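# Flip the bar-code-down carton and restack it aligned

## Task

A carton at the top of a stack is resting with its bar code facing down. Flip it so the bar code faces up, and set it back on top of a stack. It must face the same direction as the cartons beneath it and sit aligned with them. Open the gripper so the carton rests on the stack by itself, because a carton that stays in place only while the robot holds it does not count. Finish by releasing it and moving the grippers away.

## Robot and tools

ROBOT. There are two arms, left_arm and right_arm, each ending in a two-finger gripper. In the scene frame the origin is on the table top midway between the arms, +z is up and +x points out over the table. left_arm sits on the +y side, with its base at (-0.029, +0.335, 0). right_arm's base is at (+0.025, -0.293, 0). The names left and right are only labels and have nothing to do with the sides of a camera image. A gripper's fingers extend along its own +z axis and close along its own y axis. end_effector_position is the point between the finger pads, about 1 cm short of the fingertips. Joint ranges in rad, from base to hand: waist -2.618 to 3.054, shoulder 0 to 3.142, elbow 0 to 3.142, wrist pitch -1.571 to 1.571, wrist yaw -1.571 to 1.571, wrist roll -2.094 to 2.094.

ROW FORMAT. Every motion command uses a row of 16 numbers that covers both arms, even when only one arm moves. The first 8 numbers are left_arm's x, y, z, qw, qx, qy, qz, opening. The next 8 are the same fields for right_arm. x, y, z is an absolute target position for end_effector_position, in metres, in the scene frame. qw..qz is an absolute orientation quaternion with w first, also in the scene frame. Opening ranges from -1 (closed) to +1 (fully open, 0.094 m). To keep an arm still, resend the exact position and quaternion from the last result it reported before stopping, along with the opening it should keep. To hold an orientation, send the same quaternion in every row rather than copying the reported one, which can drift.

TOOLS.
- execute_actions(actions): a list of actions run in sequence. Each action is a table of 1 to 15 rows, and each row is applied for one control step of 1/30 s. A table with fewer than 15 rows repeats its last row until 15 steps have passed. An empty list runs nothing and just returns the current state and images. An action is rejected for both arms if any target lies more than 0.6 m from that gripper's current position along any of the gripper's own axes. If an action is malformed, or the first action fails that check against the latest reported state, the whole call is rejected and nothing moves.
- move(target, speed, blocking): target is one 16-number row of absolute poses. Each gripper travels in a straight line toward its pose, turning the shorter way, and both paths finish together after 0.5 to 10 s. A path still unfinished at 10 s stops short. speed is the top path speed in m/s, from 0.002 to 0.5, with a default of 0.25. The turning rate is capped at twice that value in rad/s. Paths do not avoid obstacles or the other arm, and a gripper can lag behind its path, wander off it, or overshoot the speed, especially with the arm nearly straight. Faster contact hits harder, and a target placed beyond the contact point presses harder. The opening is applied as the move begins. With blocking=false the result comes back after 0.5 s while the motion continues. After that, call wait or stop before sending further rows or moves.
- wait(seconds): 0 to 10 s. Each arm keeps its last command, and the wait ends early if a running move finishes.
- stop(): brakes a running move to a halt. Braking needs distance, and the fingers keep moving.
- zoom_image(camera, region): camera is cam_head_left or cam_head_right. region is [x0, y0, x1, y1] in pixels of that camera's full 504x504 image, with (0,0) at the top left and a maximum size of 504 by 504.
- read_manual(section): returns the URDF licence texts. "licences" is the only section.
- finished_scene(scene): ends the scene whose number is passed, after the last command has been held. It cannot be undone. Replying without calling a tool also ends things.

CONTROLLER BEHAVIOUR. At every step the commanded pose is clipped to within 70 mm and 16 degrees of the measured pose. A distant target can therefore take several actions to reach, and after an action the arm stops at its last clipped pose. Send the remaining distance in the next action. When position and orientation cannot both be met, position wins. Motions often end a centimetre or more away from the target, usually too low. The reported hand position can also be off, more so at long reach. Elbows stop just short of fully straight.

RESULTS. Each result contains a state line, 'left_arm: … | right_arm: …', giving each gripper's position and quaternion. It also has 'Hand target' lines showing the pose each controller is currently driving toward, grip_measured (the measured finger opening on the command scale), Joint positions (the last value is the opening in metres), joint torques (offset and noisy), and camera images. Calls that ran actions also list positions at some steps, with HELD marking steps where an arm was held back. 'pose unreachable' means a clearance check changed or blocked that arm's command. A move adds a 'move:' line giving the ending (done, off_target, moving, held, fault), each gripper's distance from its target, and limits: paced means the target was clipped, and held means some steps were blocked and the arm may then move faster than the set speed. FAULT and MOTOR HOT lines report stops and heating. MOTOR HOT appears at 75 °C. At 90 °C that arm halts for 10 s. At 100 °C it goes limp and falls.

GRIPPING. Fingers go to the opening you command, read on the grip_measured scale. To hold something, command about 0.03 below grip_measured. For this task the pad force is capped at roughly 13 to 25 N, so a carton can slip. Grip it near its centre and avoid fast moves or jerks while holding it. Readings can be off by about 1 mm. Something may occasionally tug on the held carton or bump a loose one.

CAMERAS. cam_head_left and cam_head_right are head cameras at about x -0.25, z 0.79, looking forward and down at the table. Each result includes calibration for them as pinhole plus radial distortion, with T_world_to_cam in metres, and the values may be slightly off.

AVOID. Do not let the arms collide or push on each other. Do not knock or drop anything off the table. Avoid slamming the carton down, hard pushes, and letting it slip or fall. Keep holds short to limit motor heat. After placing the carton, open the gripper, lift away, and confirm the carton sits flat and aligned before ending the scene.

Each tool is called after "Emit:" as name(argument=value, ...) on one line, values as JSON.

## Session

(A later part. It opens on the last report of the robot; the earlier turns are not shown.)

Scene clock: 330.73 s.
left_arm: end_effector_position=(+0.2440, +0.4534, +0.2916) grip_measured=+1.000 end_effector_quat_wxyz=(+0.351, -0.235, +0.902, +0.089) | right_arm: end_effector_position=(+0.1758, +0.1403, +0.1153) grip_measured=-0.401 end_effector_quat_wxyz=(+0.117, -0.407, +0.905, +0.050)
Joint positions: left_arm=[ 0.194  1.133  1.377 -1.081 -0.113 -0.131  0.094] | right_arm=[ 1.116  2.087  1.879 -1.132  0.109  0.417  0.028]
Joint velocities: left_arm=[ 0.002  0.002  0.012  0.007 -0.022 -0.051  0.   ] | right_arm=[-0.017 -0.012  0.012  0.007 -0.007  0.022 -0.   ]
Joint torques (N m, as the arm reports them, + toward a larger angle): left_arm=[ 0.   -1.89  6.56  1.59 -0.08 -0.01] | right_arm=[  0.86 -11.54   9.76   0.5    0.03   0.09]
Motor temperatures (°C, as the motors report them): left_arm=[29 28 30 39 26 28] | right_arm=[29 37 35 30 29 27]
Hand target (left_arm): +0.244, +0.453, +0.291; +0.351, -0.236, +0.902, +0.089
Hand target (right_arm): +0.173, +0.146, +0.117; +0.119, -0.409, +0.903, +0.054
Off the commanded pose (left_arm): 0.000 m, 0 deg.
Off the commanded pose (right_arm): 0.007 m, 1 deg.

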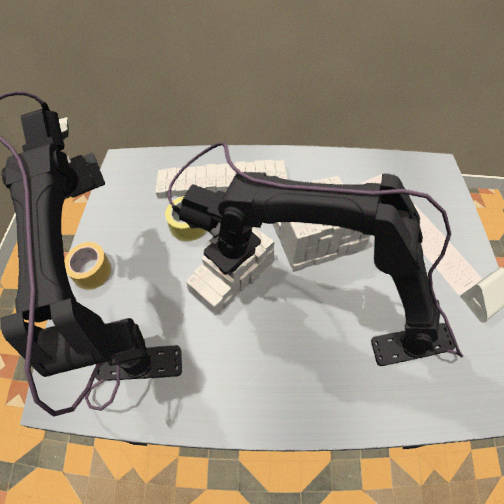

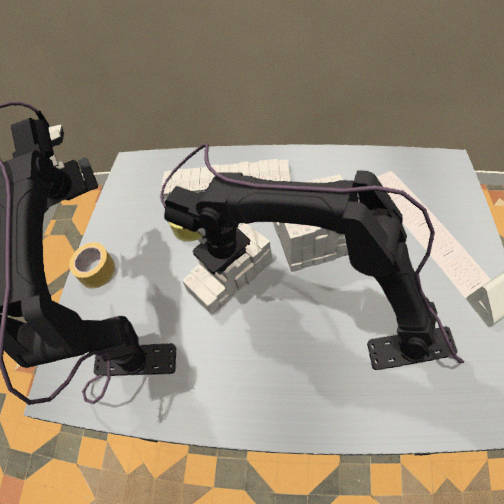

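Emit:
move(target=[0.244, 0.4533, 0.2915, 0.351, -0.236, 0.902, 0.089, 1, 0.17, 0.135, 0.165, 0.1189, -0.4088, 0.9032, 0.0538, -0.5], speed=0.15)

Emit:
move(target=[0.09, 0.10, 0.325, 0.5, 0.5, 0.5, -0.5, 0.3, 0.09, 0.0, 0.28, 0.561, -0.4305, 0.4305, 0.561, -0.5], speed=0.35)

Scene clock: 363.97 s.
left_arm: end_effector_position=(+0.2440, +0.4534, +0.2916) grip_measured=+1.000 end_effector_quat_wxyz=(+0.351, -0.235, +0.902, +0.089) | right_arm: end_effector_position=(+0.1728, +0.1302, +0.1481) grip_measured=-0.401 end_effector_quat_wxyz=(+0.107, -0.408, +0.906, +0.039)
Joint positions: left_arm=[ 0.194  1.133  1.377 -1.081 -0.113 -0.131  0.094] | right_arm=[ 1.116  2.087  2.016 -1.299  0.109  0.417  0.028]
Joint velocities: left_arm=[ 0.002  0.002 -0.007 -0.007  0.007 -0.037  0.   ] | right_arm=[-0.007  0.017 -0.012 -0.007  0.007  0.037 -0.   ]
Joint torques (N m, as the arm reports them, + toward a larger angle): left_arm=[ 0.03 -1.85  6.63  1.6  -0.1  -0.02] | right_arm=[  0.64 -13.93  10.58   0.39   0.04   0.07]
Motor temperatures (°C, as the motors report them): left_arm=[29 28 30 39 26 28] | right_arm=[29 38 35 30 29 27]
Hand target (left_arm): +0.244, +0.453, +0.291; +0.351, -0.236, +0.902, +0.089
Hand target (right_arm): +0.170, +0.134, +0.165; +0.119, -0.409, +0.903, +0.054
Off the commanded pose (left_arm): 0.000 m, 0 deg.
Off the commanded pose (right_arm): 0.018 m, 2 deg.
move: off_target (right_arm)

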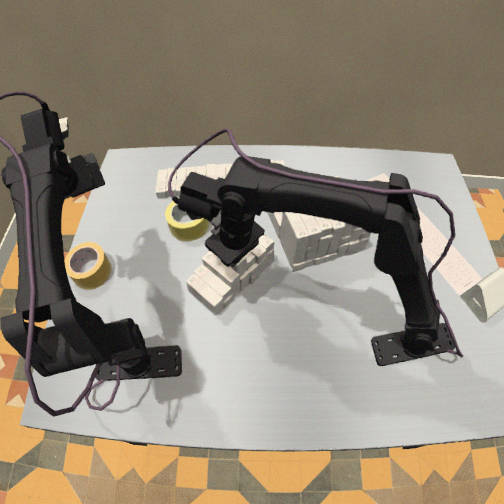

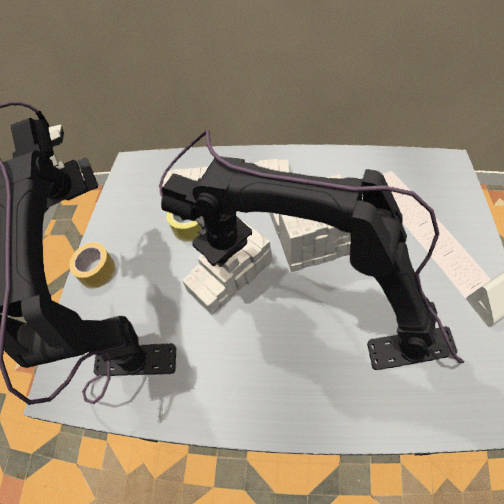

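Scene clock: 367.93 s.
left_arm: end_effector_position=(+0.0874, +0.1049, +0.3255) grip_measured=+0.301 end_effector_quat_wxyz=(+0.503, +0.503, +0.499, -0.495) | right_arm: end_effector_position=(+0.0867, -0.0064, +0.2952) grip_measured=-0.401 end_effector_quat_wxyz=(+0.564, -0.422, +0.425, +0.568)
Joint positions: left_arm=[-0.573  0.648  0.603  0.036  1.136  0.02   0.061] | right_arm=[ 0.911  0.725  0.2    0.848 -0.478  0.159  0.028]
Joint velocities: left_arm=[-0.002 -0.007  0.002  0.066  0.022 -0.037  0.   ] | right_arm=[-0.022 -0.002  0.007 -0.022 -0.007 -0.007  0.   ]
Joint torques (N m, as the arm reports them, + toward a larger angle): left_arm=[-1.09  0.86  6.52  1.82 -0.15 -0.08] | right_arm=[-0.75  1.76  6.88  1.51  0.06  0.07]
Motor temperatures (°C, as the motors report them): left_arm=[29 28 30 39 26 28] | right_arm=[29 37 35 31 29 27]
Hand target (left_arm): +0.088, +0.103, +0.325; +0.504, +0.502, +0.498, -0.496
Hand target (right_arm): +0.090, -0.006, +0.285; +0.558, -0.423, +0.436, +0.565
Off the commanded pose (left_arm): 0.006 m, 1 deg.
Off the commanded pose (right_arm): 0.017 m, 1 deg.
move: off_target (right_arm)

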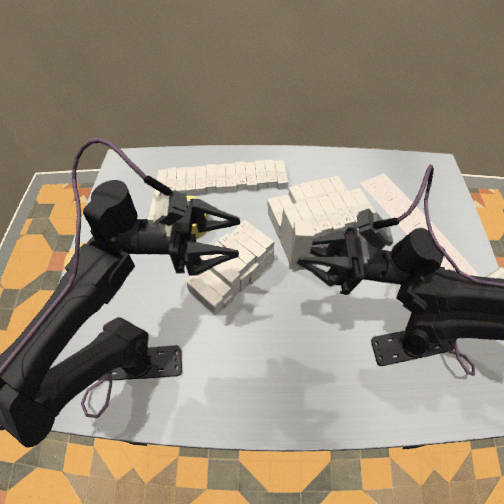

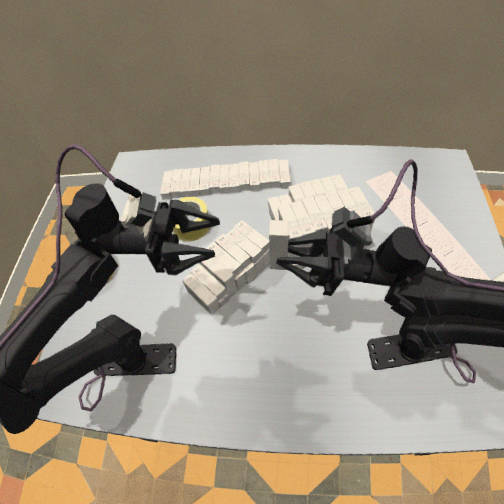

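Emit:
zoom_image(camera="cam_head_left", region=[200, 190, 340, 300])

Emit:
zoom_image(camera="cam_head_right", region=[180, 190, 320, 300])

Region (200, 190, 340, 300) of cam_head_left's 504x504 image, scaled by 3.600, with more detail than that image has; it fills the top 396 rows of this view, and the rest is white.

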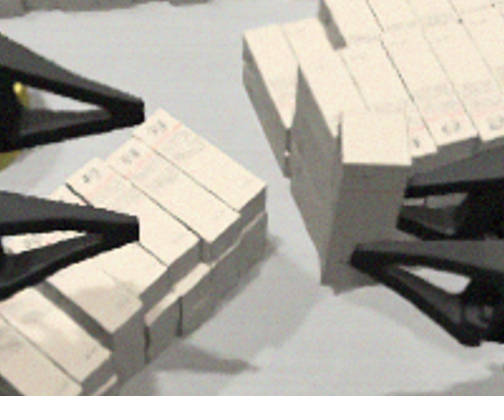

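Region (180, 190, 320, 300) of cam_head_right's 504x504 image, scaled by 3.600, with more detail than that image has; it fills the top 396 rows of this view, and the rest is white.

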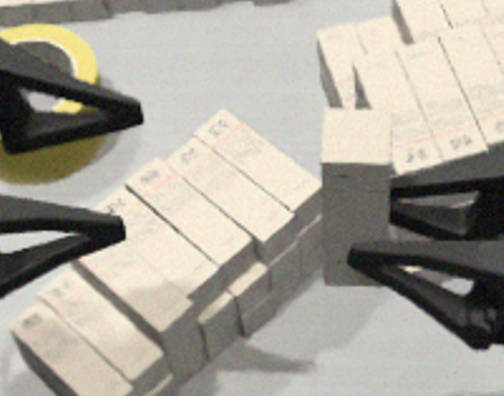

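Emit:
move(target=[0.085, 0.008, 0.345, 0.5, 0.5, 0.5, -0.5, 0.3, 0.0867, -0.0064, 0.2952, 0.564, -0.422, 0.425, 0.568, -0.5], speed=0.12)

Emit:
zoom_image(camera="cam_head_left", region=[250, 190, 350, 290])

Emit:
zoom_image(camera="cam_head_right", region=[225, 190, 325, 290])

Scene clock: 396.97 s.
left_arm: end_effector_position=(+0.0861, +0.0118, +0.3311) grip_measured=+0.301 end_effector_quat_wxyz=(+0.487, +0.502, +0.512, -0.498) | right_arm: end_effector_position=(+0.0865, -0.0064, +0.2956) grip_measured=-0.401 end_effector_quat_wxyz=(+0.565, -0.422, +0.424, +0.568)
Joint positions: left_arm=[-1.046  0.936  0.727  0.171  0.667  0.003  0.061] | right_arm=[ 0.911  0.725  0.2    0.849 -0.478  0.159  0.028]
Joint velocities: left_arm=[-0.002  0.017 -0.007  0.007 -0.037 -0.037  0.001] | right_arm=[ 0.007  0.002 -0.007  0.007  0.007  0.022 -0.   ]
Joint torques (N m, as the arm reports them, + toward a larger angle): left_arm=[-1.09 -0.91 10.1   2.14 -0.14 -0.06] | right_arm=[-0.11  0.52  8.9   1.46  0.13  0.04]
Motor temperatures (°C, as the motors report them): left_arm=[29 28 30 40 26 28] | right_arm=[29 33 34 34 29 27]
Hand target (left_arm): +0.085, +0.009, +0.345; +0.500, +0.499, +0.500, -0.501
Hand target (right_arm): +0.087, -0.006, +0.295; +0.564, -0.422, +0.425, +0.568
Off the commanded pose (left_arm): 0.014 m, 2 deg.
Off the commanded pose (right_arm): 0.000 m, 0 deg.
move: off_target (left_arm)

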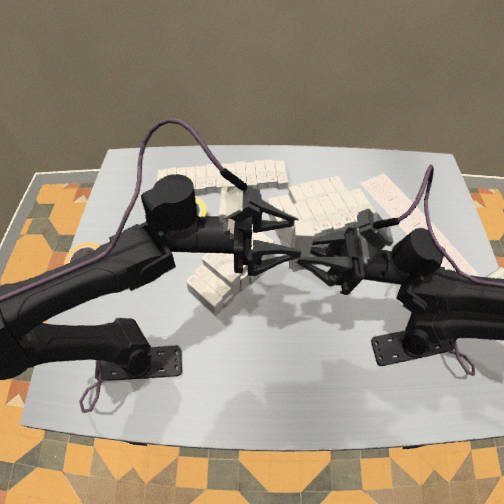

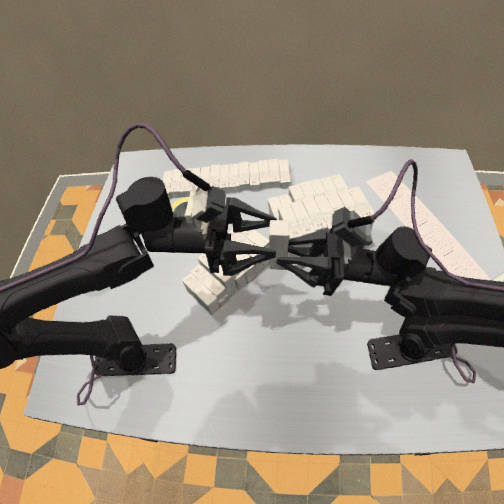

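Region (250, 190, 350, 290) of cam_head_left's 504x504 image, scaled by 5.040, with more detail than that image has.

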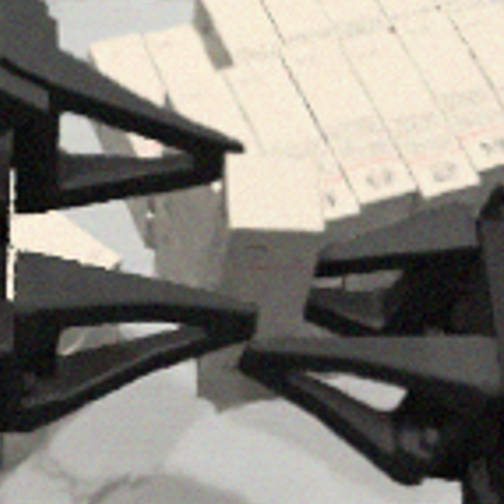

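Region (225, 190, 325, 290) of cam_head_right's 504x504 image, scaled by 5.040, with more detail than that image has.

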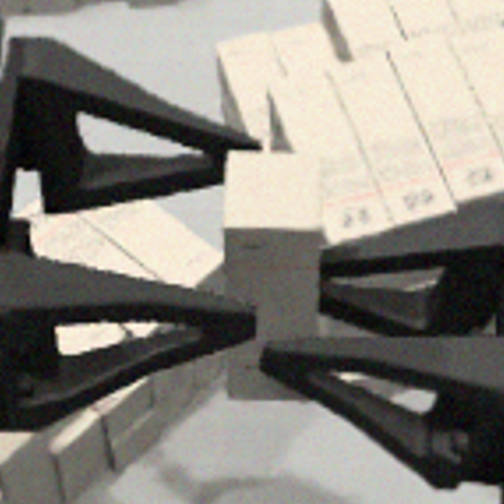

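Emit:
move(target=[0.078, -0.001, 0.347, 0.5, 0.5, 0.5, -0.5, 0.0, 0.0867, -0.0064, 0.2952, 0.564, -0.422, 0.425, 0.568, -0.5], speed=0.05)

Emit:
zoom_image(camera="cam_head_left", region=[250, 190, 350, 290])

Emit:
zoom_image(camera="cam_head_right", region=[225, 190, 325, 290])

Scene clock: 422.67 s.
left_arm: end_effector_position=(+0.0785, +0.0023, +0.3326) grip_measured=+0.001 end_effector_quat_wxyz=(+0.487, +0.503, +0.512, -0.497) | right_arm: end_effector_position=(+0.0865, -0.0064, +0.2956) grip_measured=-0.401 end_effector_quat_wxyz=(+0.565, -0.422, +0.424, +0.568)
Joint positions: left_arm=[-1.109  0.951  0.74   0.172  0.605  0.003  0.047] | right_arm=[ 0.911  0.725  0.2    0.849 -0.478  0.159  0.028]
Joint velocities: left_arm=[-0.007 -0.012 -0.012 -0.066 -0.007  0.007 -0.001] | right_arm=[-0.002  0.002 -0.007  0.066  0.007  0.081 -0.   ]
Joint torques (N m, as the arm reports them, + toward a larger angle): left_arm=[-1.03 -1.01 10.05  2.14 -0.13 -0.02] | right_arm=[0.   0.48 8.87 1.48 0.13 0.03]
Motor temperatures (°C, as the motors report them): left_arm=[29 28 32 42 26 28] | right_arm=[29 32 35 35 29 27]
Hand target (left_arm): +0.078, -0.000, +0.347; +0.500, +0.500, +0.500, -0.500
Hand target (right_arm): +0.087, -0.006, +0.295; +0.564, -0.422, +0.425, +0.568
Off the commanded pose (left_arm): 0.015 m, 2 deg.
Off the commanded pose (right_arm): 0.000 m, 0 deg.
move: off_target (left_arm)

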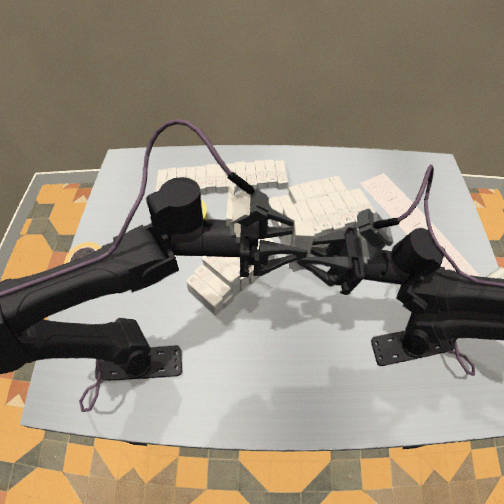

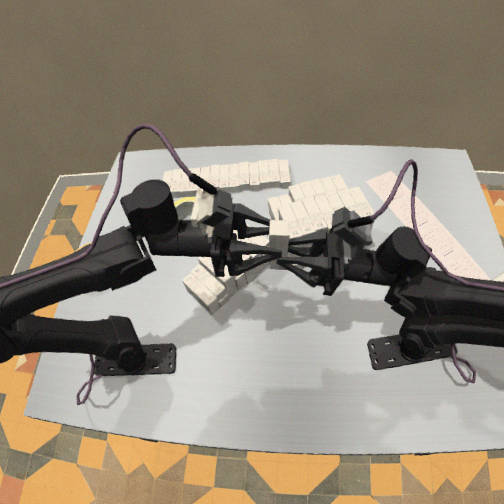

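Region (250, 190, 350, 290) of cam_head_left's 504x504 image, scaled by 5.040, with more detail than that image has.

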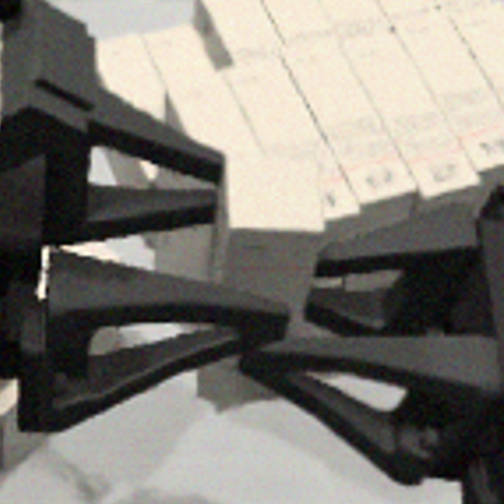

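Region (225, 190, 325, 290) of cam_head_right's 504x504 image, scaled by 5.040, with more detail than that image has.

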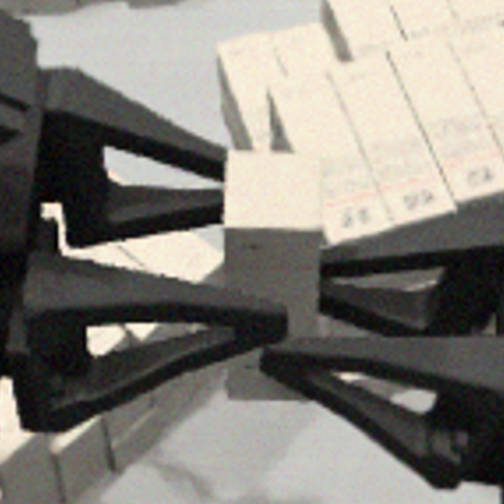

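Emit:
execute_actions(actions=[[[0.078,-0.001,0.347,0.5,0.5,0.5,-0.5,-0.04,0.0867,-0.0064,0.2952,0.564,-0.422,0.425,0.568,-0.5],[0.078,-0.001,0.347,0.5,0.5,0.5,-0.5,-0.08,0.0867,-0.0064,0.2952,0.564,-0.422,0.425,0.568,-0.5],[0.078,-0.001,0.347,0.5,0.5,0.5,-0.5,-0.12,0.0867,-0.0064,0.2952,0.564,-0.422,0.425,0.568,-0.5],[0.078,-0.001,0.347,0.5,0.5,0.5,-0.5,-0.16,0.0867,-0.0064,0.2952,0.564,-0.422,0.425,0.568,-0.5],[0.078,-0.001,0.347,0.5,0.5,0.5,-0.5,-0.20,0.0867,-0.0064,0.2952,0.564,-0.422,0.425,0.568,-0.5],[0.078,-0.001,0.347,0.5,0.5,0.5,-0.5,-0.23,0.0867,-0.0064,0.2952,0.564,-0.422,0.425,0.568,-0.5],[0.078,-0.001,0.347,0.5,0.5,0.5,-0.5,-0.26,0.0867,-0.0064,0.2952,0.564,-0.422,0.425,0.568,-0.5]]])

Emit:
zoom_image(camera="cam_head_right", region=[225, 190, 325, 290])

Scene clock: 435.93 s.
left_arm: end_effector_position=(+0.0804, +0.0023, +0.3326) grip_measured=-0.258 end_effector_quat_wxyz=(+0.490, +0.501, +0.515, -0.494) | right_arm: end_effector_position=(+0.0852, -0.0064, +0.2954) grip_measured=-0.401 end_effector_quat_wxyz=(+0.563, -0.425, +0.423, +0.569)
Joint positions: left_arm=[-1.109  0.951  0.74   0.172  0.594  0.003  0.035] | right_arm=[ 0.911  0.725  0.2    0.849 -0.486  0.159  0.028]
Joint velocities: left_arm=[-0.002 -0.027  0.007 -0.066 -0.037 -0.007  0.   ] | right_arm=[-0.017  0.007  0.002 -0.007 -0.022 -0.022  0.001]
Joint torques (N m, as the arm reports them, + toward a larger angle): left_arm=[-1.07 -1.03 10.13  2.15 -0.02 -0.04] | right_arm=[0.03 0.4  8.93 1.47 0.18 0.08]
Motor temperatures (°C, as the motors report them): left_arm=[29 28 32 42 26 28] | right_arm=[29 32 35 36 29 27]
Hand target (left_arm): +0.078, -0.000, +0.347; +0.500, +0.500, +0.500, -0.500
Hand target (right_arm): +0.087, -0.006, +0.295; +0.564, -0.422, +0.425, +0.568
Off the commanded pose (left_arm): 0.015 m, 2 deg.
Off the commanded pose (right_arm): 0.001 m, 0 deg.
Step readings (end_effector_position):
0: left_arm (+0.0789, +0.0023, +0.3326) | right_arm (+0.0865, -0.0064, +0.2956)
1: left_arm (+0.0789, +0.0023, +0.3326) | right_arm (+0.0865, -0.0064, +0.2956)
2: left_arm (+0.0790, +0.0023, +0.3326) | right_arm (+0.0865, -0.0064, +0.2956)
4: left_arm (+0.0791, +0.0023, +0.3326) | right_arm (+0.0865, -0.0064, +0.2956)
8: left_arm (+0.0803, +0.0023, +0.3326) | right_arm (+0.0853, -0.0064, +0.2954)
15: end_effector_position above

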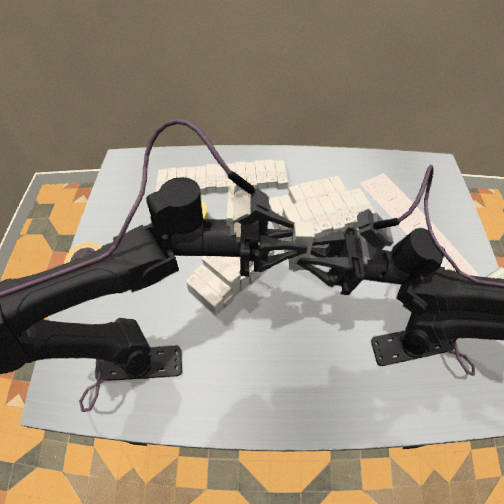

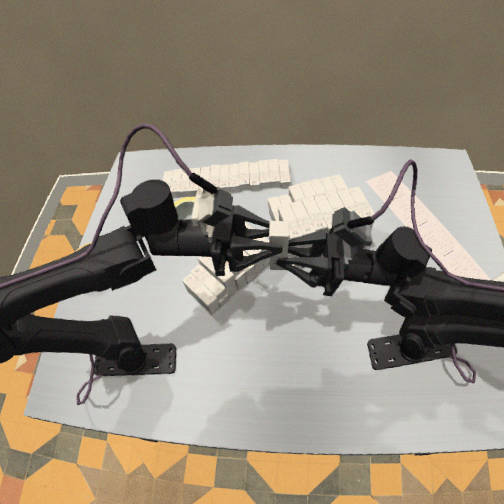

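Region (225, 190, 325, 290) of cam_head_right's 504x504 image, scaled by 5.040, with more detail than that image has.

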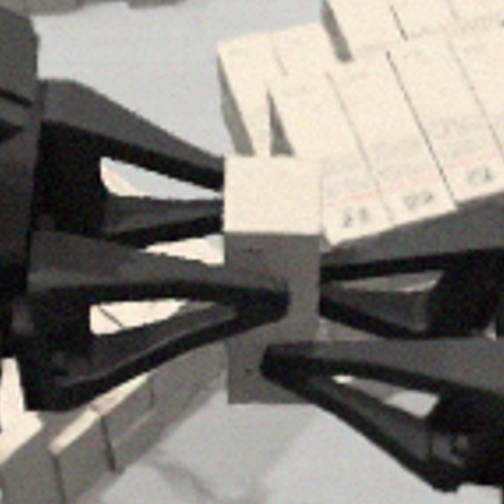

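Emit:
execute_actions(actions=[[[0.079,-0.001,0.347,0.5,0.5,0.5,-0.5,-0.26,0.0867,-0.0064,0.2952,0.564,-0.422,0.425,0.568,-0.5],[0.080,-0.001,0.347,0.5,0.5,0.5,-0.5,-0.27,0.0867,-0.0064,0.2952,0.564,-0.422,0.425,0.568,-0.5],[0.081,-0.001,0.347,0.5,0.5,0.5,-0.5,-0.28,0.0867,-0.0064,0.2952,0.564,-0.422,0.425,0.568,-0.5],[0.082,-0.001,0.347,0.5,0.5,0.5,-0.5,-0.29,0.0867,-0.0064,0.2952,0.564,-0.422,0.425,0.568,-0.5],[0.083,-0.001,0.347,0.5,0.5,0.5,-0.5,-0.30,0.0867,-0.0064,0.2952,0.564,-0.422,0.425,0.568,-0.5],[0.084,-0.001,0.347,0.5,0.5,0.5,-0.5,-0.32,0.0867,-0.0064,0.2952,0.564,-0.422,0.425,0.568,-0.5],[0.085,-0.001,0.347,0.5,0.5,0.5,-0.5,-0.34,0.0867,-0.0064,0.2952,0.564,-0.422,0.425,0.568,-0.5],[0.086,-0.001,0.347,0.5,0.5,0.5,-0.5,-0.36,0.0867,-0.0064,0.2952,0.564,-0.422,0.425,0.568,-0.5],[0.087,-0.001,0.347,0.5,0.5,0.5,-0.5,-0.38,0.0867,-0.0064,0.2952,0.564,-0.422,0.425,0.568,-0.5],[0.087,-0.001,0.347,0.5,0.5,0.5,-0.5,-0.40,0.0867,-0.0064,0.2952,0.564,-0.422,0.425,0.568,-0.5],[0.087,-0.001,0.347,0.5,0.5,0.5,-0.5,-0.43,0.0867,-0.0064,0.2952,0.564,-0.422,0.425,0.568,-0.5],[0.087,-0.001,0.347,0.5,0.5,0.5,-0.5,-0.46,0.0867,-0.0064,0.2952,0.564,-0.422,0.425,0.568,-0.5],[0.087,-0.001,0.347,0.5,0.5,0.5,-0.5,-0.5,0.0867,-0.0064,0.2952,0.564,-0.422,0.425,0.568,-0.5]]])

Emit:
zoom_image(camera="cam_head_right", region=[225, 190, 325, 290])

Scene clock: 462.93 s.
left_arm: end_effector_position=(+0.0843, -0.0002, +0.3309) grip_measured=-0.392 end_effector_quat_wxyz=(+0.486, +0.503, +0.515, -0.495) | right_arm: end_effector_position=(+0.0858, -0.0064, +0.2955) grip_measured=-0.401 end_effector_quat_wxyz=(+0.563, -0.423, +0.424, +0.569)
Joint positions: left_arm=[-1.095  0.973  0.748  0.18   0.614  0.004  0.029] | right_arm=[ 0.911  0.725  0.2    0.849 -0.482  0.162  0.028]
Joint velocities: left_arm=[-0.002 -0.002  0.002 -0.022  0.007 -0.037 -0.   ] | right_arm=[-0.007 -0.007 -0.007  0.007 -0.051 -0.037 -0.   ]
Joint torques (N m, as the arm reports them, + toward a larger angle): left_arm=[ 1.12 -1.11 10.3   2.15  0.17 -0.03] | right_arm=[0.03 0.33 8.93 1.41 0.18 0.01]
Motor temperatures (°C, as the motors report them): left_arm=[29 28 33 43 26 28] | right_arm=[29 31 35 36 29 27]
Hand target (left_arm): +0.087, -0.000, +0.347; +0.500, +0.500, +0.500, -0.499
Hand target (right_arm): +0.087, -0.006, +0.295; +0.564, -0.422, +0.425, +0.568
Off the commanded pose (left_arm): 0.016 m, 2 deg.
Off the commanded pose (right_arm): 0.001 m, 0 deg.
Step readings (end_effector_position):
0: left_arm (+0.0804, +0.0023, +0.3326) | right_arm (+0.0852, -0.0064, +0.2954)
1: left_arm (+0.0804, +0.0023, +0.3326) | right_arm (+0.0852, -0.0064, +0.2954)
2: left_arm (+0.0804, +0.0023, +0.3326) | right_arm (+0.0852, -0.0064, +0.2954)
4: left_arm (+0.0808, +0.0018, +0.3322) | right_arm (+0.0850, -0.0064, +0.2953)
8: left_arm (+0.0828, +0.0001, +0.3306) | right_arm (+0.0850, -0.0064, +0.2953)
15: end_effector_position above

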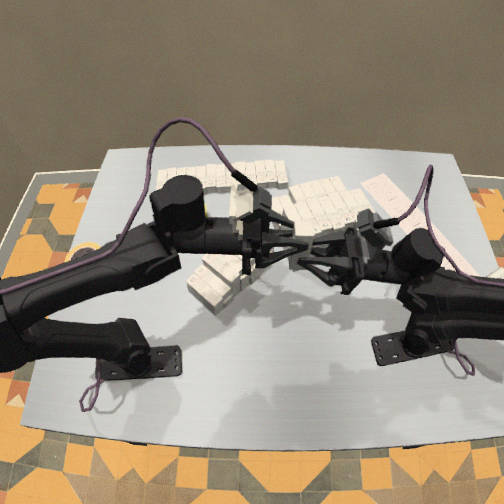

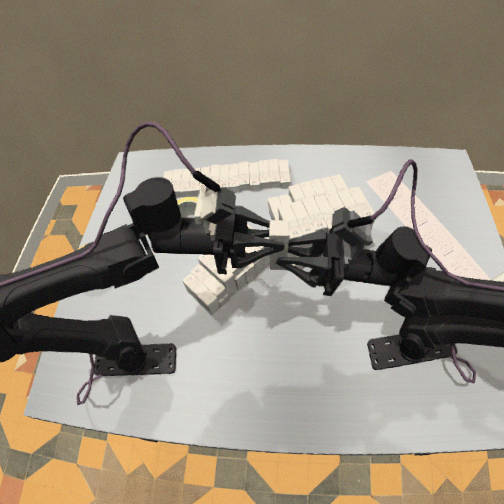

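Region (225, 190, 325, 290) of cam_head_right's 504x504 image, scaled by 5.040, with more detail than that image has.

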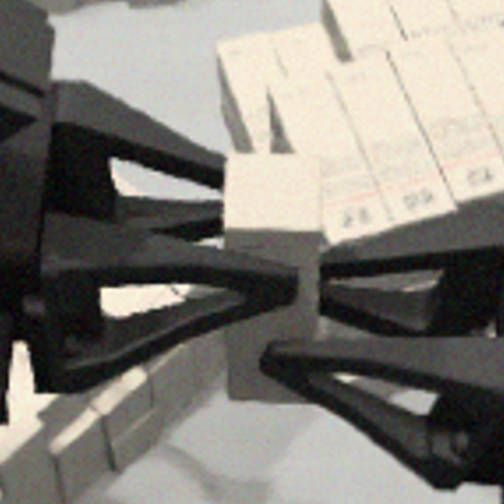

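Emit:
execute_actions(actions=[[[0.087,-0.001,0.347,0.5,0.5,0.5,-0.5,-0.5,0.0867,-0.0064,0.2952,0.564,-0.422,0.425,0.568,-0.3],[0.087,-0.001,0.347,0.5,0.5,0.5,-0.5,-0.5,0.0867,-0.0064,0.2952,0.564,-0.422,0.425,0.568,-0.1],[0.087,-0.001,0.347,0.5,0.5,0.5,-0.5,-0.5,0.0867,-0.0064,0.2952,0.564,-0.422,0.425,0.568,0.1],[0.087,-0.001,0.347,0.5,0.5,0.5,-0.5,-0.5,0.0867,-0.0064,0.2952,0.564,-0.422,0.425,0.568,0.3],[0.087,-0.001,0.347,0.5,0.5,0.5,-0.5,-0.5,0.0867,-0.0064,0.2952,0.564,-0.422,0.425,0.568,0.3],[0.087,-0.001,0.347,0.5,0.5,0.5,-0.5,-0.5,0.0867,-0.0064,0.2952,0.564,-0.422,0.425,0.568,0.3],[0.087,0.002,0.347,0.5,0.5,0.5,-0.5,-0.5,0.0867,-0.009,0.2952,0.564,-0.422,0.425,0.568,0.3],[0.087,0.006,0.346,0.5,0.5,0.5,-0.5,-0.5,0.0867,-0.012,0.2952,0.564,-0.422,0.425,0.568,0.3],[0.087,0.011,0.345,0.5,0.5,0.5,-0.5,-0.5,0.0867,-0.015,0.2952,0.564,-0.422,0.425,0.568,0.3],[0.087,0.017,0.344,0.5,0.5,0.5,-0.5,-0.5,0.0867,-0.018,0.2952,0.564,-0.422,0.425,0.568,0.3],[0.087,0.023,0.343,0.5,0.5,0.5,-0.5,-0.5,0.0867,-0.021,0.2952,0.564,-0.422,0.425,0.568,0.3],[0.087,0.029,0.342,0.5,0.5,0.5,-0.5,-0.5,0.0867,-0.024,0.2952,0.564,-0.422,0.425,0.568,0.3],[0.087,0.034,0.341,0.5,0.5,0.5,-0.5,-0.5,0.0867,-0.027,0.2952,0.564,-0.422,0.425,0.568,0.3],[0.087,0.038,0.340,0.5,0.5,0.5,-0.5,-0.5,0.0867,-0.029,0.2952,0.564,-0.422,0.425,0.568,0.3],[0.087,0.040,0.340,0.5,0.5,0.5,-0.5,-0.5,0.0867,-0.030,0.2952,0.564,-0.422,0.425,0.568,0.3]]])

Scene clock: 514.23 s.
left_arm: end_effector_position=(+0.0950, +0.0263, +0.3376) grip_measured=-0.396 end_effector_quat_wxyz=(+0.507, +0.492, +0.511, -0.489) | right_arm: end_effector_position=(+0.0888, -0.0245, +0.3092) grip_measured=+0.298 end_effector_quat_wxyz=(+0.584, -0.414, +0.409, +0.566)
Joint positions: left_arm=[-0.986  0.891  0.712  0.171  0.69   0.004  0.028] | right_arm=[ 0.841  0.616  0.193  0.805 -0.528  0.178  0.061]
Joint velocities: left_arm=[ 0.457 -0.496 -0.208 -0.183  0.359  0.022 -0.001] | right_arm=[-0.276 -0.491 -0.095 -0.154 -0.3    0.183 -0.001]
Joint torques (N m, as the arm reports them, + toward a larger angle): left_arm=[ 0.62 -2.    7.28  1.82  0.14 -0.03] | right_arm=[-0.46 -0.63  6.99  1.13  0.09  0.04]
Motor temperatures (°C, as the motors report them): left_arm=[29 28 33 45 26 28] | right_arm=[29 31 35 38 29 27]
Hand target (left_arm): +0.087, +0.037, +0.339; +0.501, +0.500, +0.501, -0.498
Hand target (right_arm): +0.087, -0.029, +0.295; +0.566, -0.421, +0.423, +0.569
Off the commanded pose (left_arm): 0.016 m, 2 deg.
Off the commanded pose (right_arm): 0.015 m, 3 deg.
Step readings (end_effector_position):
0: left_arm (+0.0843, -0.0003, +0.3308) | right_arm (+0.0858, -0.0064, +0.2955)
1: left_arm (+0.0843, -0.0003, +0.3308) | right_arm (+0.0858, -0.0064, +0.2955)
2: left_arm (+0.0841, -0.0003, +0.3308) | right_arm (+0.0858, -0.0064, +0.2955)
4: left_arm (+0.0841, -0.0003, +0.3308) | right_arm (+0.0858, -0.0064, +0.2955)
8: left_arm (+0.0848, +0.0003, +0.3308) | right_arm (+0.0859, -0.0066, +0.2954)
15: end_effector_position above

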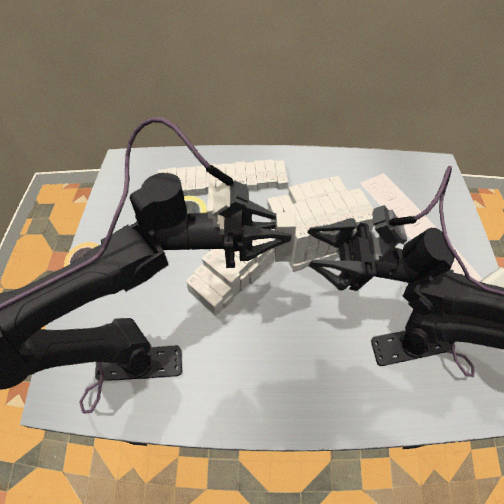

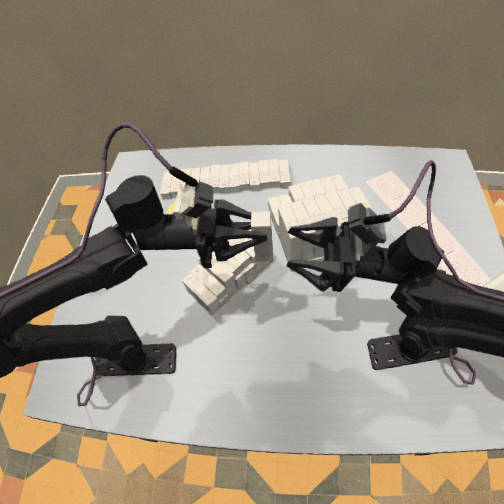

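Emit:
move(target=[0.199, 0.176, 0.125, 0, -0.413, 0.911, 0, -0.5, 0.0867, -0.030, 0.30, 0.564, -0.422, 0.425, 0.568, 0.3], speed=0.45)

Emit:
zoom_image(camera="cam_head_left", region=[180, 220, 270, 310])

Emit:
zoom_image(camera="cam_head_right", region=[175, 220, 265, 310])

Scene clock: 524.03 s.
left_arm: end_effector_position=(+0.1988, +0.1730, +0.1174) grip_measured=-0.395 end_effector_quat_wxyz=(-0.008, -0.406, +0.914, +0.003) | right_arm: end_effector_position=(+0.0866, -0.0262, +0.2965) grip_measured=+0.298 end_effector_quat_wxyz=(+0.561, -0.425, +0.427, +0.568)
Joint positions: left_arm=[-0.758  1.616  1.31  -1.278  0.01  -1.452  0.028] | right_arm=[ 0.82   0.573  0.185  0.72  -0.57   0.193  0.061]
Joint velocities: left_arm=[-0.007 -0.012 -0.002 -0.022  0.051 -0.051  0.   ] | right_arm=[-0.012  0.002 -0.002  0.007  0.037 -0.022 -0.001]
Joint torques (N m, as the arm reports them, + toward a larger angle): left_arm=[ 0.9  -5.4   8.58  0.09  0.05 -0.05] | right_arm=[-0.47 -1.25  9.38  1.28  0.08  0.1 ]
Motor temperatures (°C, as the motors report them): left_arm=[29 28 33 44 26 28] | right_arm=[29 31 35 37 29 27]
Hand target (left_arm): +0.200, +0.174, +0.125; -0.010, -0.413, +0.910, -0.001
Hand target (right_arm): +0.087, -0.030, +0.300; +0.564, -0.422, +0.425, +0.568
Off the commanded pose (left_arm): 0.008 m, 1 deg.
Off the commanded pose (right_arm): 0.005 m, 1 deg.
move: done

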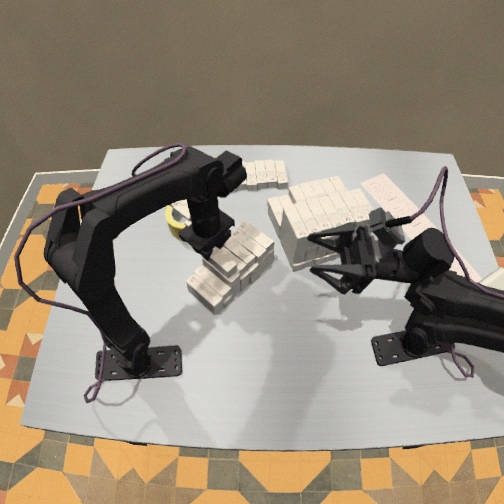

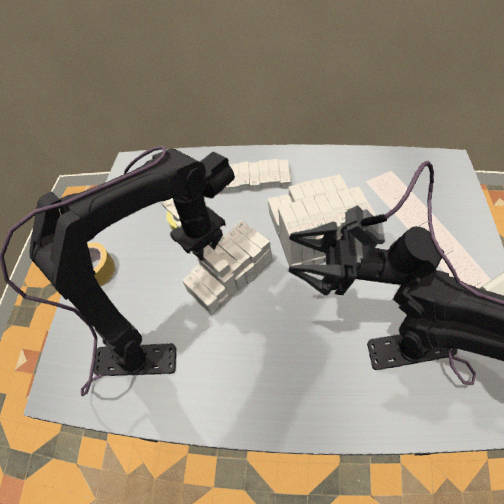

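Region (180, 220, 270, 310) of cam_head_left's 504x504 image, scaled by 5.600, with more detail than that image has.

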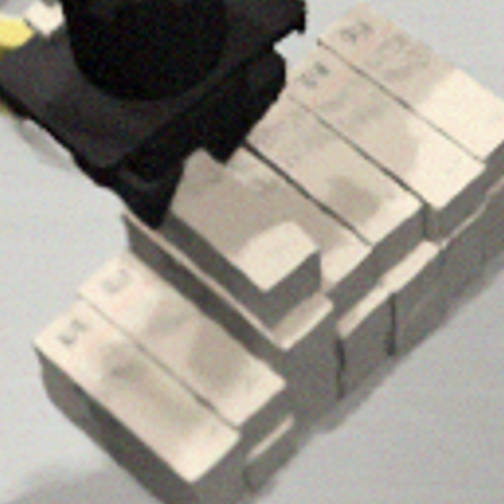

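Region (175, 220, 265, 310) of cam_head_right's 504x504 image, scaled by 5.600, with more detail than that image has.

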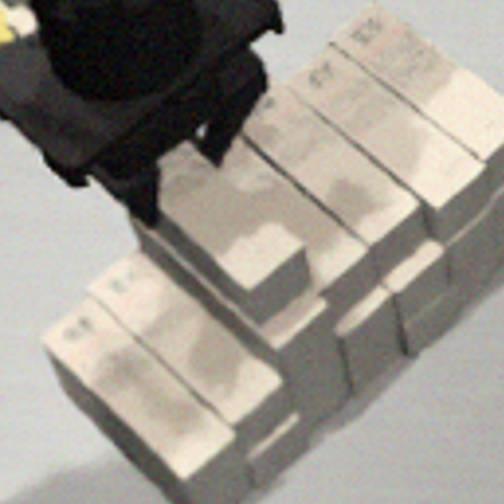

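Emit:
move(target=[0.195, 0.165, 0.109, 0, -0.413, 0.911, 0, -0.5, 0.0866, -0.0262, 0.2965, 0.561, -0.425, 0.427, 0.568, 0.3], speed=0.04)

Emit:
zoom_image(camera="cam_head_left", region=[180, 220, 270, 310])

Emit:
zoom_image(camera="cam_head_right", region=[175, 220, 265, 310])

Scene clock: 551.93 s.
left_arm: end_effector_position=(+0.1935, +0.1675, +0.1101) grip_measured=-0.395 end_effector_quat_wxyz=(-0.009, -0.414, +0.910, +0.004) | right_arm: end_effector_position=(+0.0866, -0.0262, +0.2965) grip_measured=+0.298 end_effector_quat_wxyz=(+0.561, -0.425, +0.427, +0.568)
Joint positions: left_arm=[-0.784  1.616  1.281 -1.251  0.011 -1.497  0.028] | right_arm=[ 0.82   0.573  0.185  0.72  -0.57   0.193  0.061]
Joint velocities: left_arm=[-0.007  0.012  0.017  0.051  0.007 -0.037 -0.   ] | right_arm=[-0.007 -0.017 -0.017 -0.037 -0.022 -0.051  0.   ]
Joint torques (N m, as the arm reports them, + toward a larger angle): left_arm=[-1.07 -5.49  5.36  0.5  -0.18 -0.06] | right_arm=[-0.06  1.06  9.06  1.37  0.18  0.02]
Motor temperatures (°C, as the motors report them): left_arm=[29 29 33 40 26 28] | right_arm=[29 31 36 37 29 27]
Hand target (left_arm): +0.195, +0.165, +0.109; -0.000, -0.413, +0.911, +0.000
Hand target (right_arm): +0.087, -0.026, +0.297; +0.561, -0.425, +0.427, +0.568
Off the commanded pose (left_arm): 0.003 m, 1 deg.
Off the commanded pose (right_arm): 0.000 m, 0 deg.
move: done

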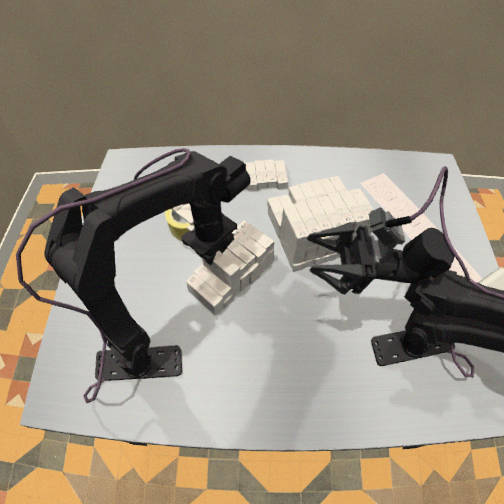

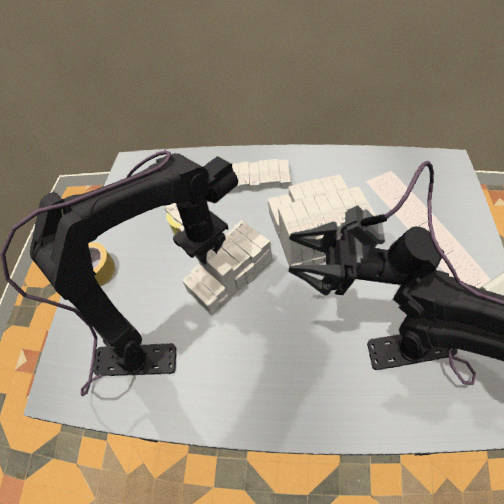

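Region (180, 220, 270, 310) of cam_head_left's 504x504 image, scaled by 5.600, with more detail than that image has.

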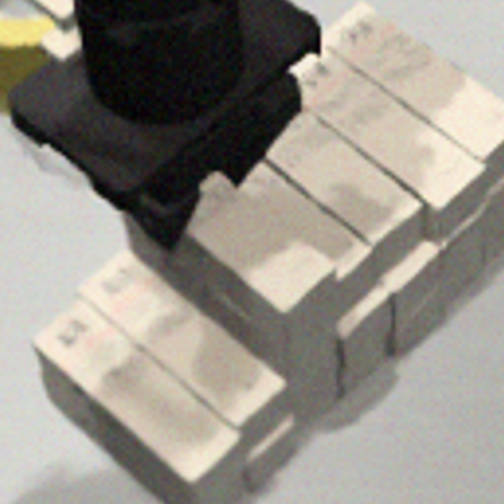

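Region (175, 220, 265, 310) of cam_head_right's 504x504 image, scaled by 5.600, with more detail than that image has.

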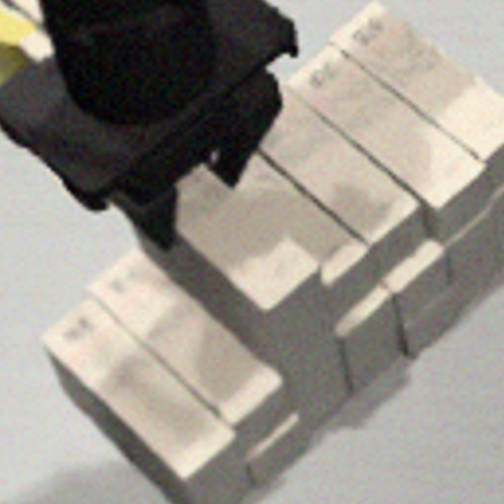

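Emit:
move(target=[0.1985, 0.168, 0.1035, 0, -0.413, 0.911, 0, -0.5, 0.0866, -0.0262, 0.2965, 0.561, -0.425, 0.427, 0.568, 0.3], speed=0.03)

Emit:
zoom_image(camera="cam_head_left", region=[190, 230, 260, 300])

Emit:
zoom_image(camera="cam_head_right", region=[185, 230, 255, 300])

Scene clock: 568.80 s.
left_arm: end_effector_position=(+0.1941, +0.1670, +0.1061) grip_measured=-0.395 end_effector_quat_wxyz=(-0.007, -0.413, +0.911, +0.002) | right_arm: end_effector_position=(+0.0866, -0.0262, +0.2965) grip_measured=+0.298 end_effector_quat_wxyz=(+0.561, -0.425, +0.427, +0.568)
Joint positions: left_arm=[-0.784  1.616  1.265 -1.23   0.011 -1.494  0.028] | right_arm=[ 0.82   0.573  0.185  0.72  -0.57   0.193  0.061]
Joint velocities: left_arm=[-0.017  0.017  0.002  0.066 -0.081 -0.066 -0.001] | right_arm=[-0.022 -0.012  0.012 -0.022 -0.007 -0.007 -0.001]
Joint torques (N m, as the arm reports them, + toward a larger angle): left_arm=[ 0.43 -5.07  5.48  0.5  -0.15  0.1 ] | right_arm=[0.22 1.24 9.31 1.35 0.08 0.04]
Motor temperatures (°C, as the motors report them): left_arm=[29 30 31 39 26 28] | right_arm=[29 31 36 38 29 27]
Hand target (left_arm): +0.198, +0.168, +0.104; +0.000, -0.413, +0.911, +0.000
Hand target (right_arm): +0.087, -0.026, +0.297; +0.561, -0.425, +0.427, +0.568
Off the commanded pose (left_arm): 0.005 m, 1 deg.
Off the commanded pose (right_arm): 0.000 m, 0 deg.
move: done

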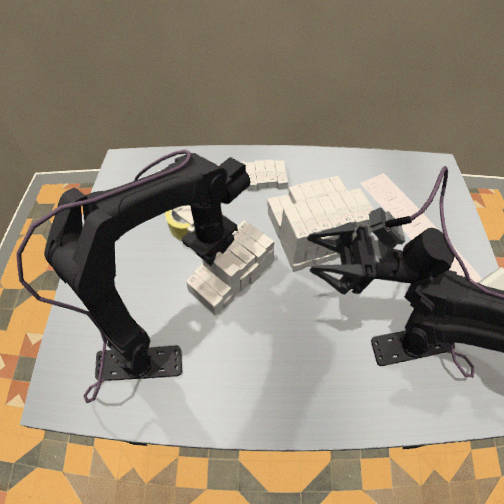

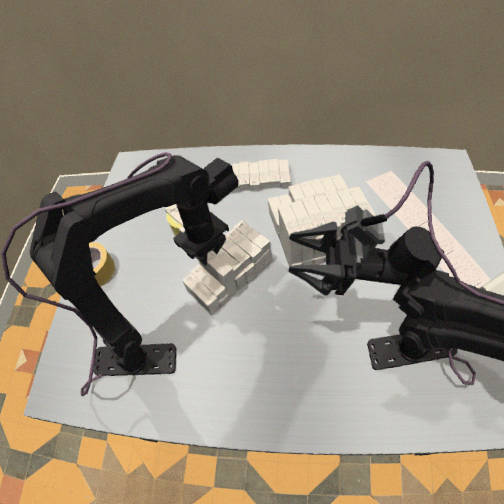

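Region (190, 230, 260, 300) of cam_head_left's 504x504 image, scaled by 7.200, with more detail than that image has.

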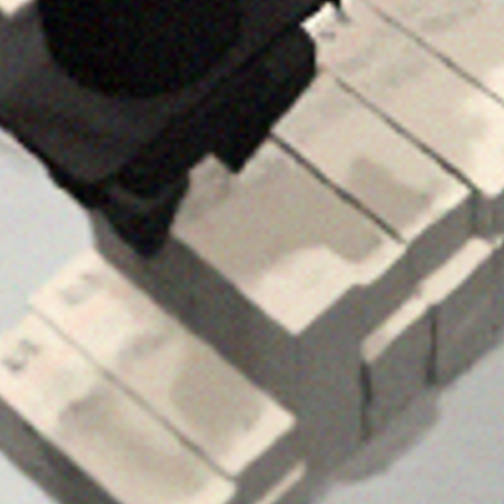

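Region (185, 230, 255, 300) of cam_head_right's 504x504 image, scaled by 7.200, with more detail than that image has.

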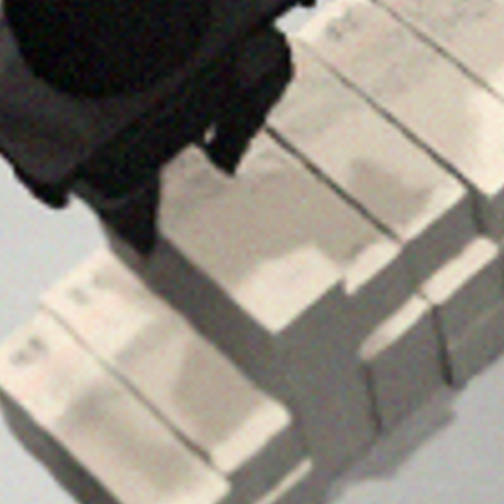

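Emit:
move(target=[0.2038, 0.1712, 0.1015, 0, -0.413, 0.911, 0, -0.5, 0.0866, -0.0262, 0.2965, 0.561, -0.425, 0.427, 0.568, 0.3], speed=0.03)

Emit:
zoom_image(camera="cam_head_left", region=[190, 230, 260, 300])

Emit:
zoom_image(camera="cam_head_right", region=[185, 230, 255, 300])

Scene clock: 581.53 s.
left_arm: end_effector_position=(+0.1976, +0.1690, +0.1052) grip_measured=-0.395 end_effector_quat_wxyz=(-0.007, -0.411, +0.912, +0.000) | right_arm: end_effector_position=(+0.0866, -0.0262, +0.2965) grip_measured=+0.298 end_effector_quat_wxyz=(+0.561, -0.425, +0.427, +0.568)
Joint positions: left_arm=[-0.771  1.62   1.265 -1.224  0.011 -1.476  0.028] | right_arm=[ 0.82   0.573  0.185  0.72  -0.57   0.193  0.061]
Joint velocities: left_arm=[-0.007  0.002 -0.017 -0.022 -0.007 -0.037 -0.   ] | right_arm=[ 0.007 -0.007 -0.012 -0.022 -0.11  -0.007 -0.001]
Joint torques (N m, as the arm reports them, + toward a larger angle): left_arm=[ 1.09 -4.67  5.67  0.55 -0.19  0.1 ] | right_arm=[0.2  1.06 9.25 1.43 0.09 0.04]
Motor temperatures (°C, as the motors report them): left_arm=[29 30 31 38 26 28] | right_arm=[29 31 36 38 29 27]
Hand target (left_arm): +0.204, +0.171, +0.102; +0.000, -0.413, +0.911, -0.000
Hand target (right_arm): +0.087, -0.026, +0.297; +0.561, -0.425, +0.427, +0.568
Off the commanded pose (left_arm): 0.008 m, 1 deg.
Off the commanded pose (right_arm): 0.000 m, 0 deg.
move: done

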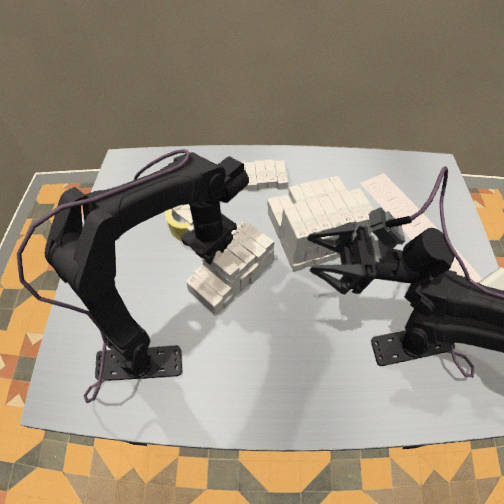

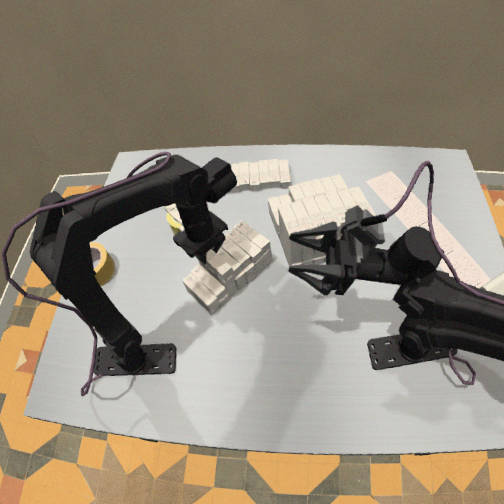

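Region (190, 230, 260, 300) of cam_head_left's 504x504 image, scaled by 7.200, with more detail than that image has.

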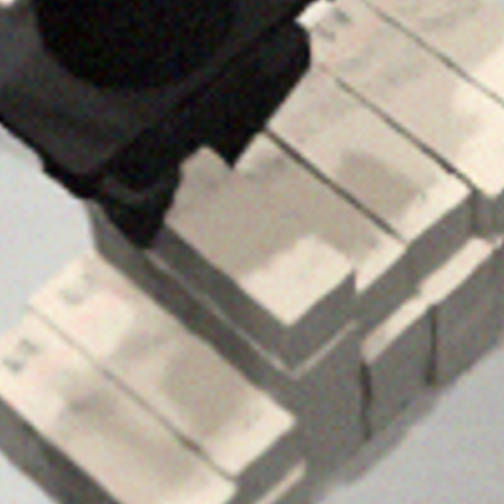

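Region (185, 230, 255, 300) of cam_head_right's 504x504 image, scaled by 7.200, with more detail than that image has.

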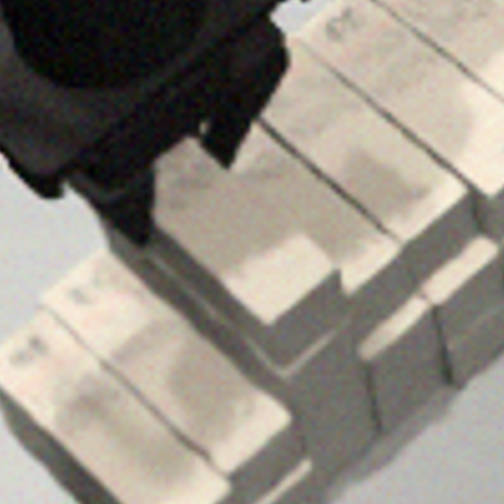

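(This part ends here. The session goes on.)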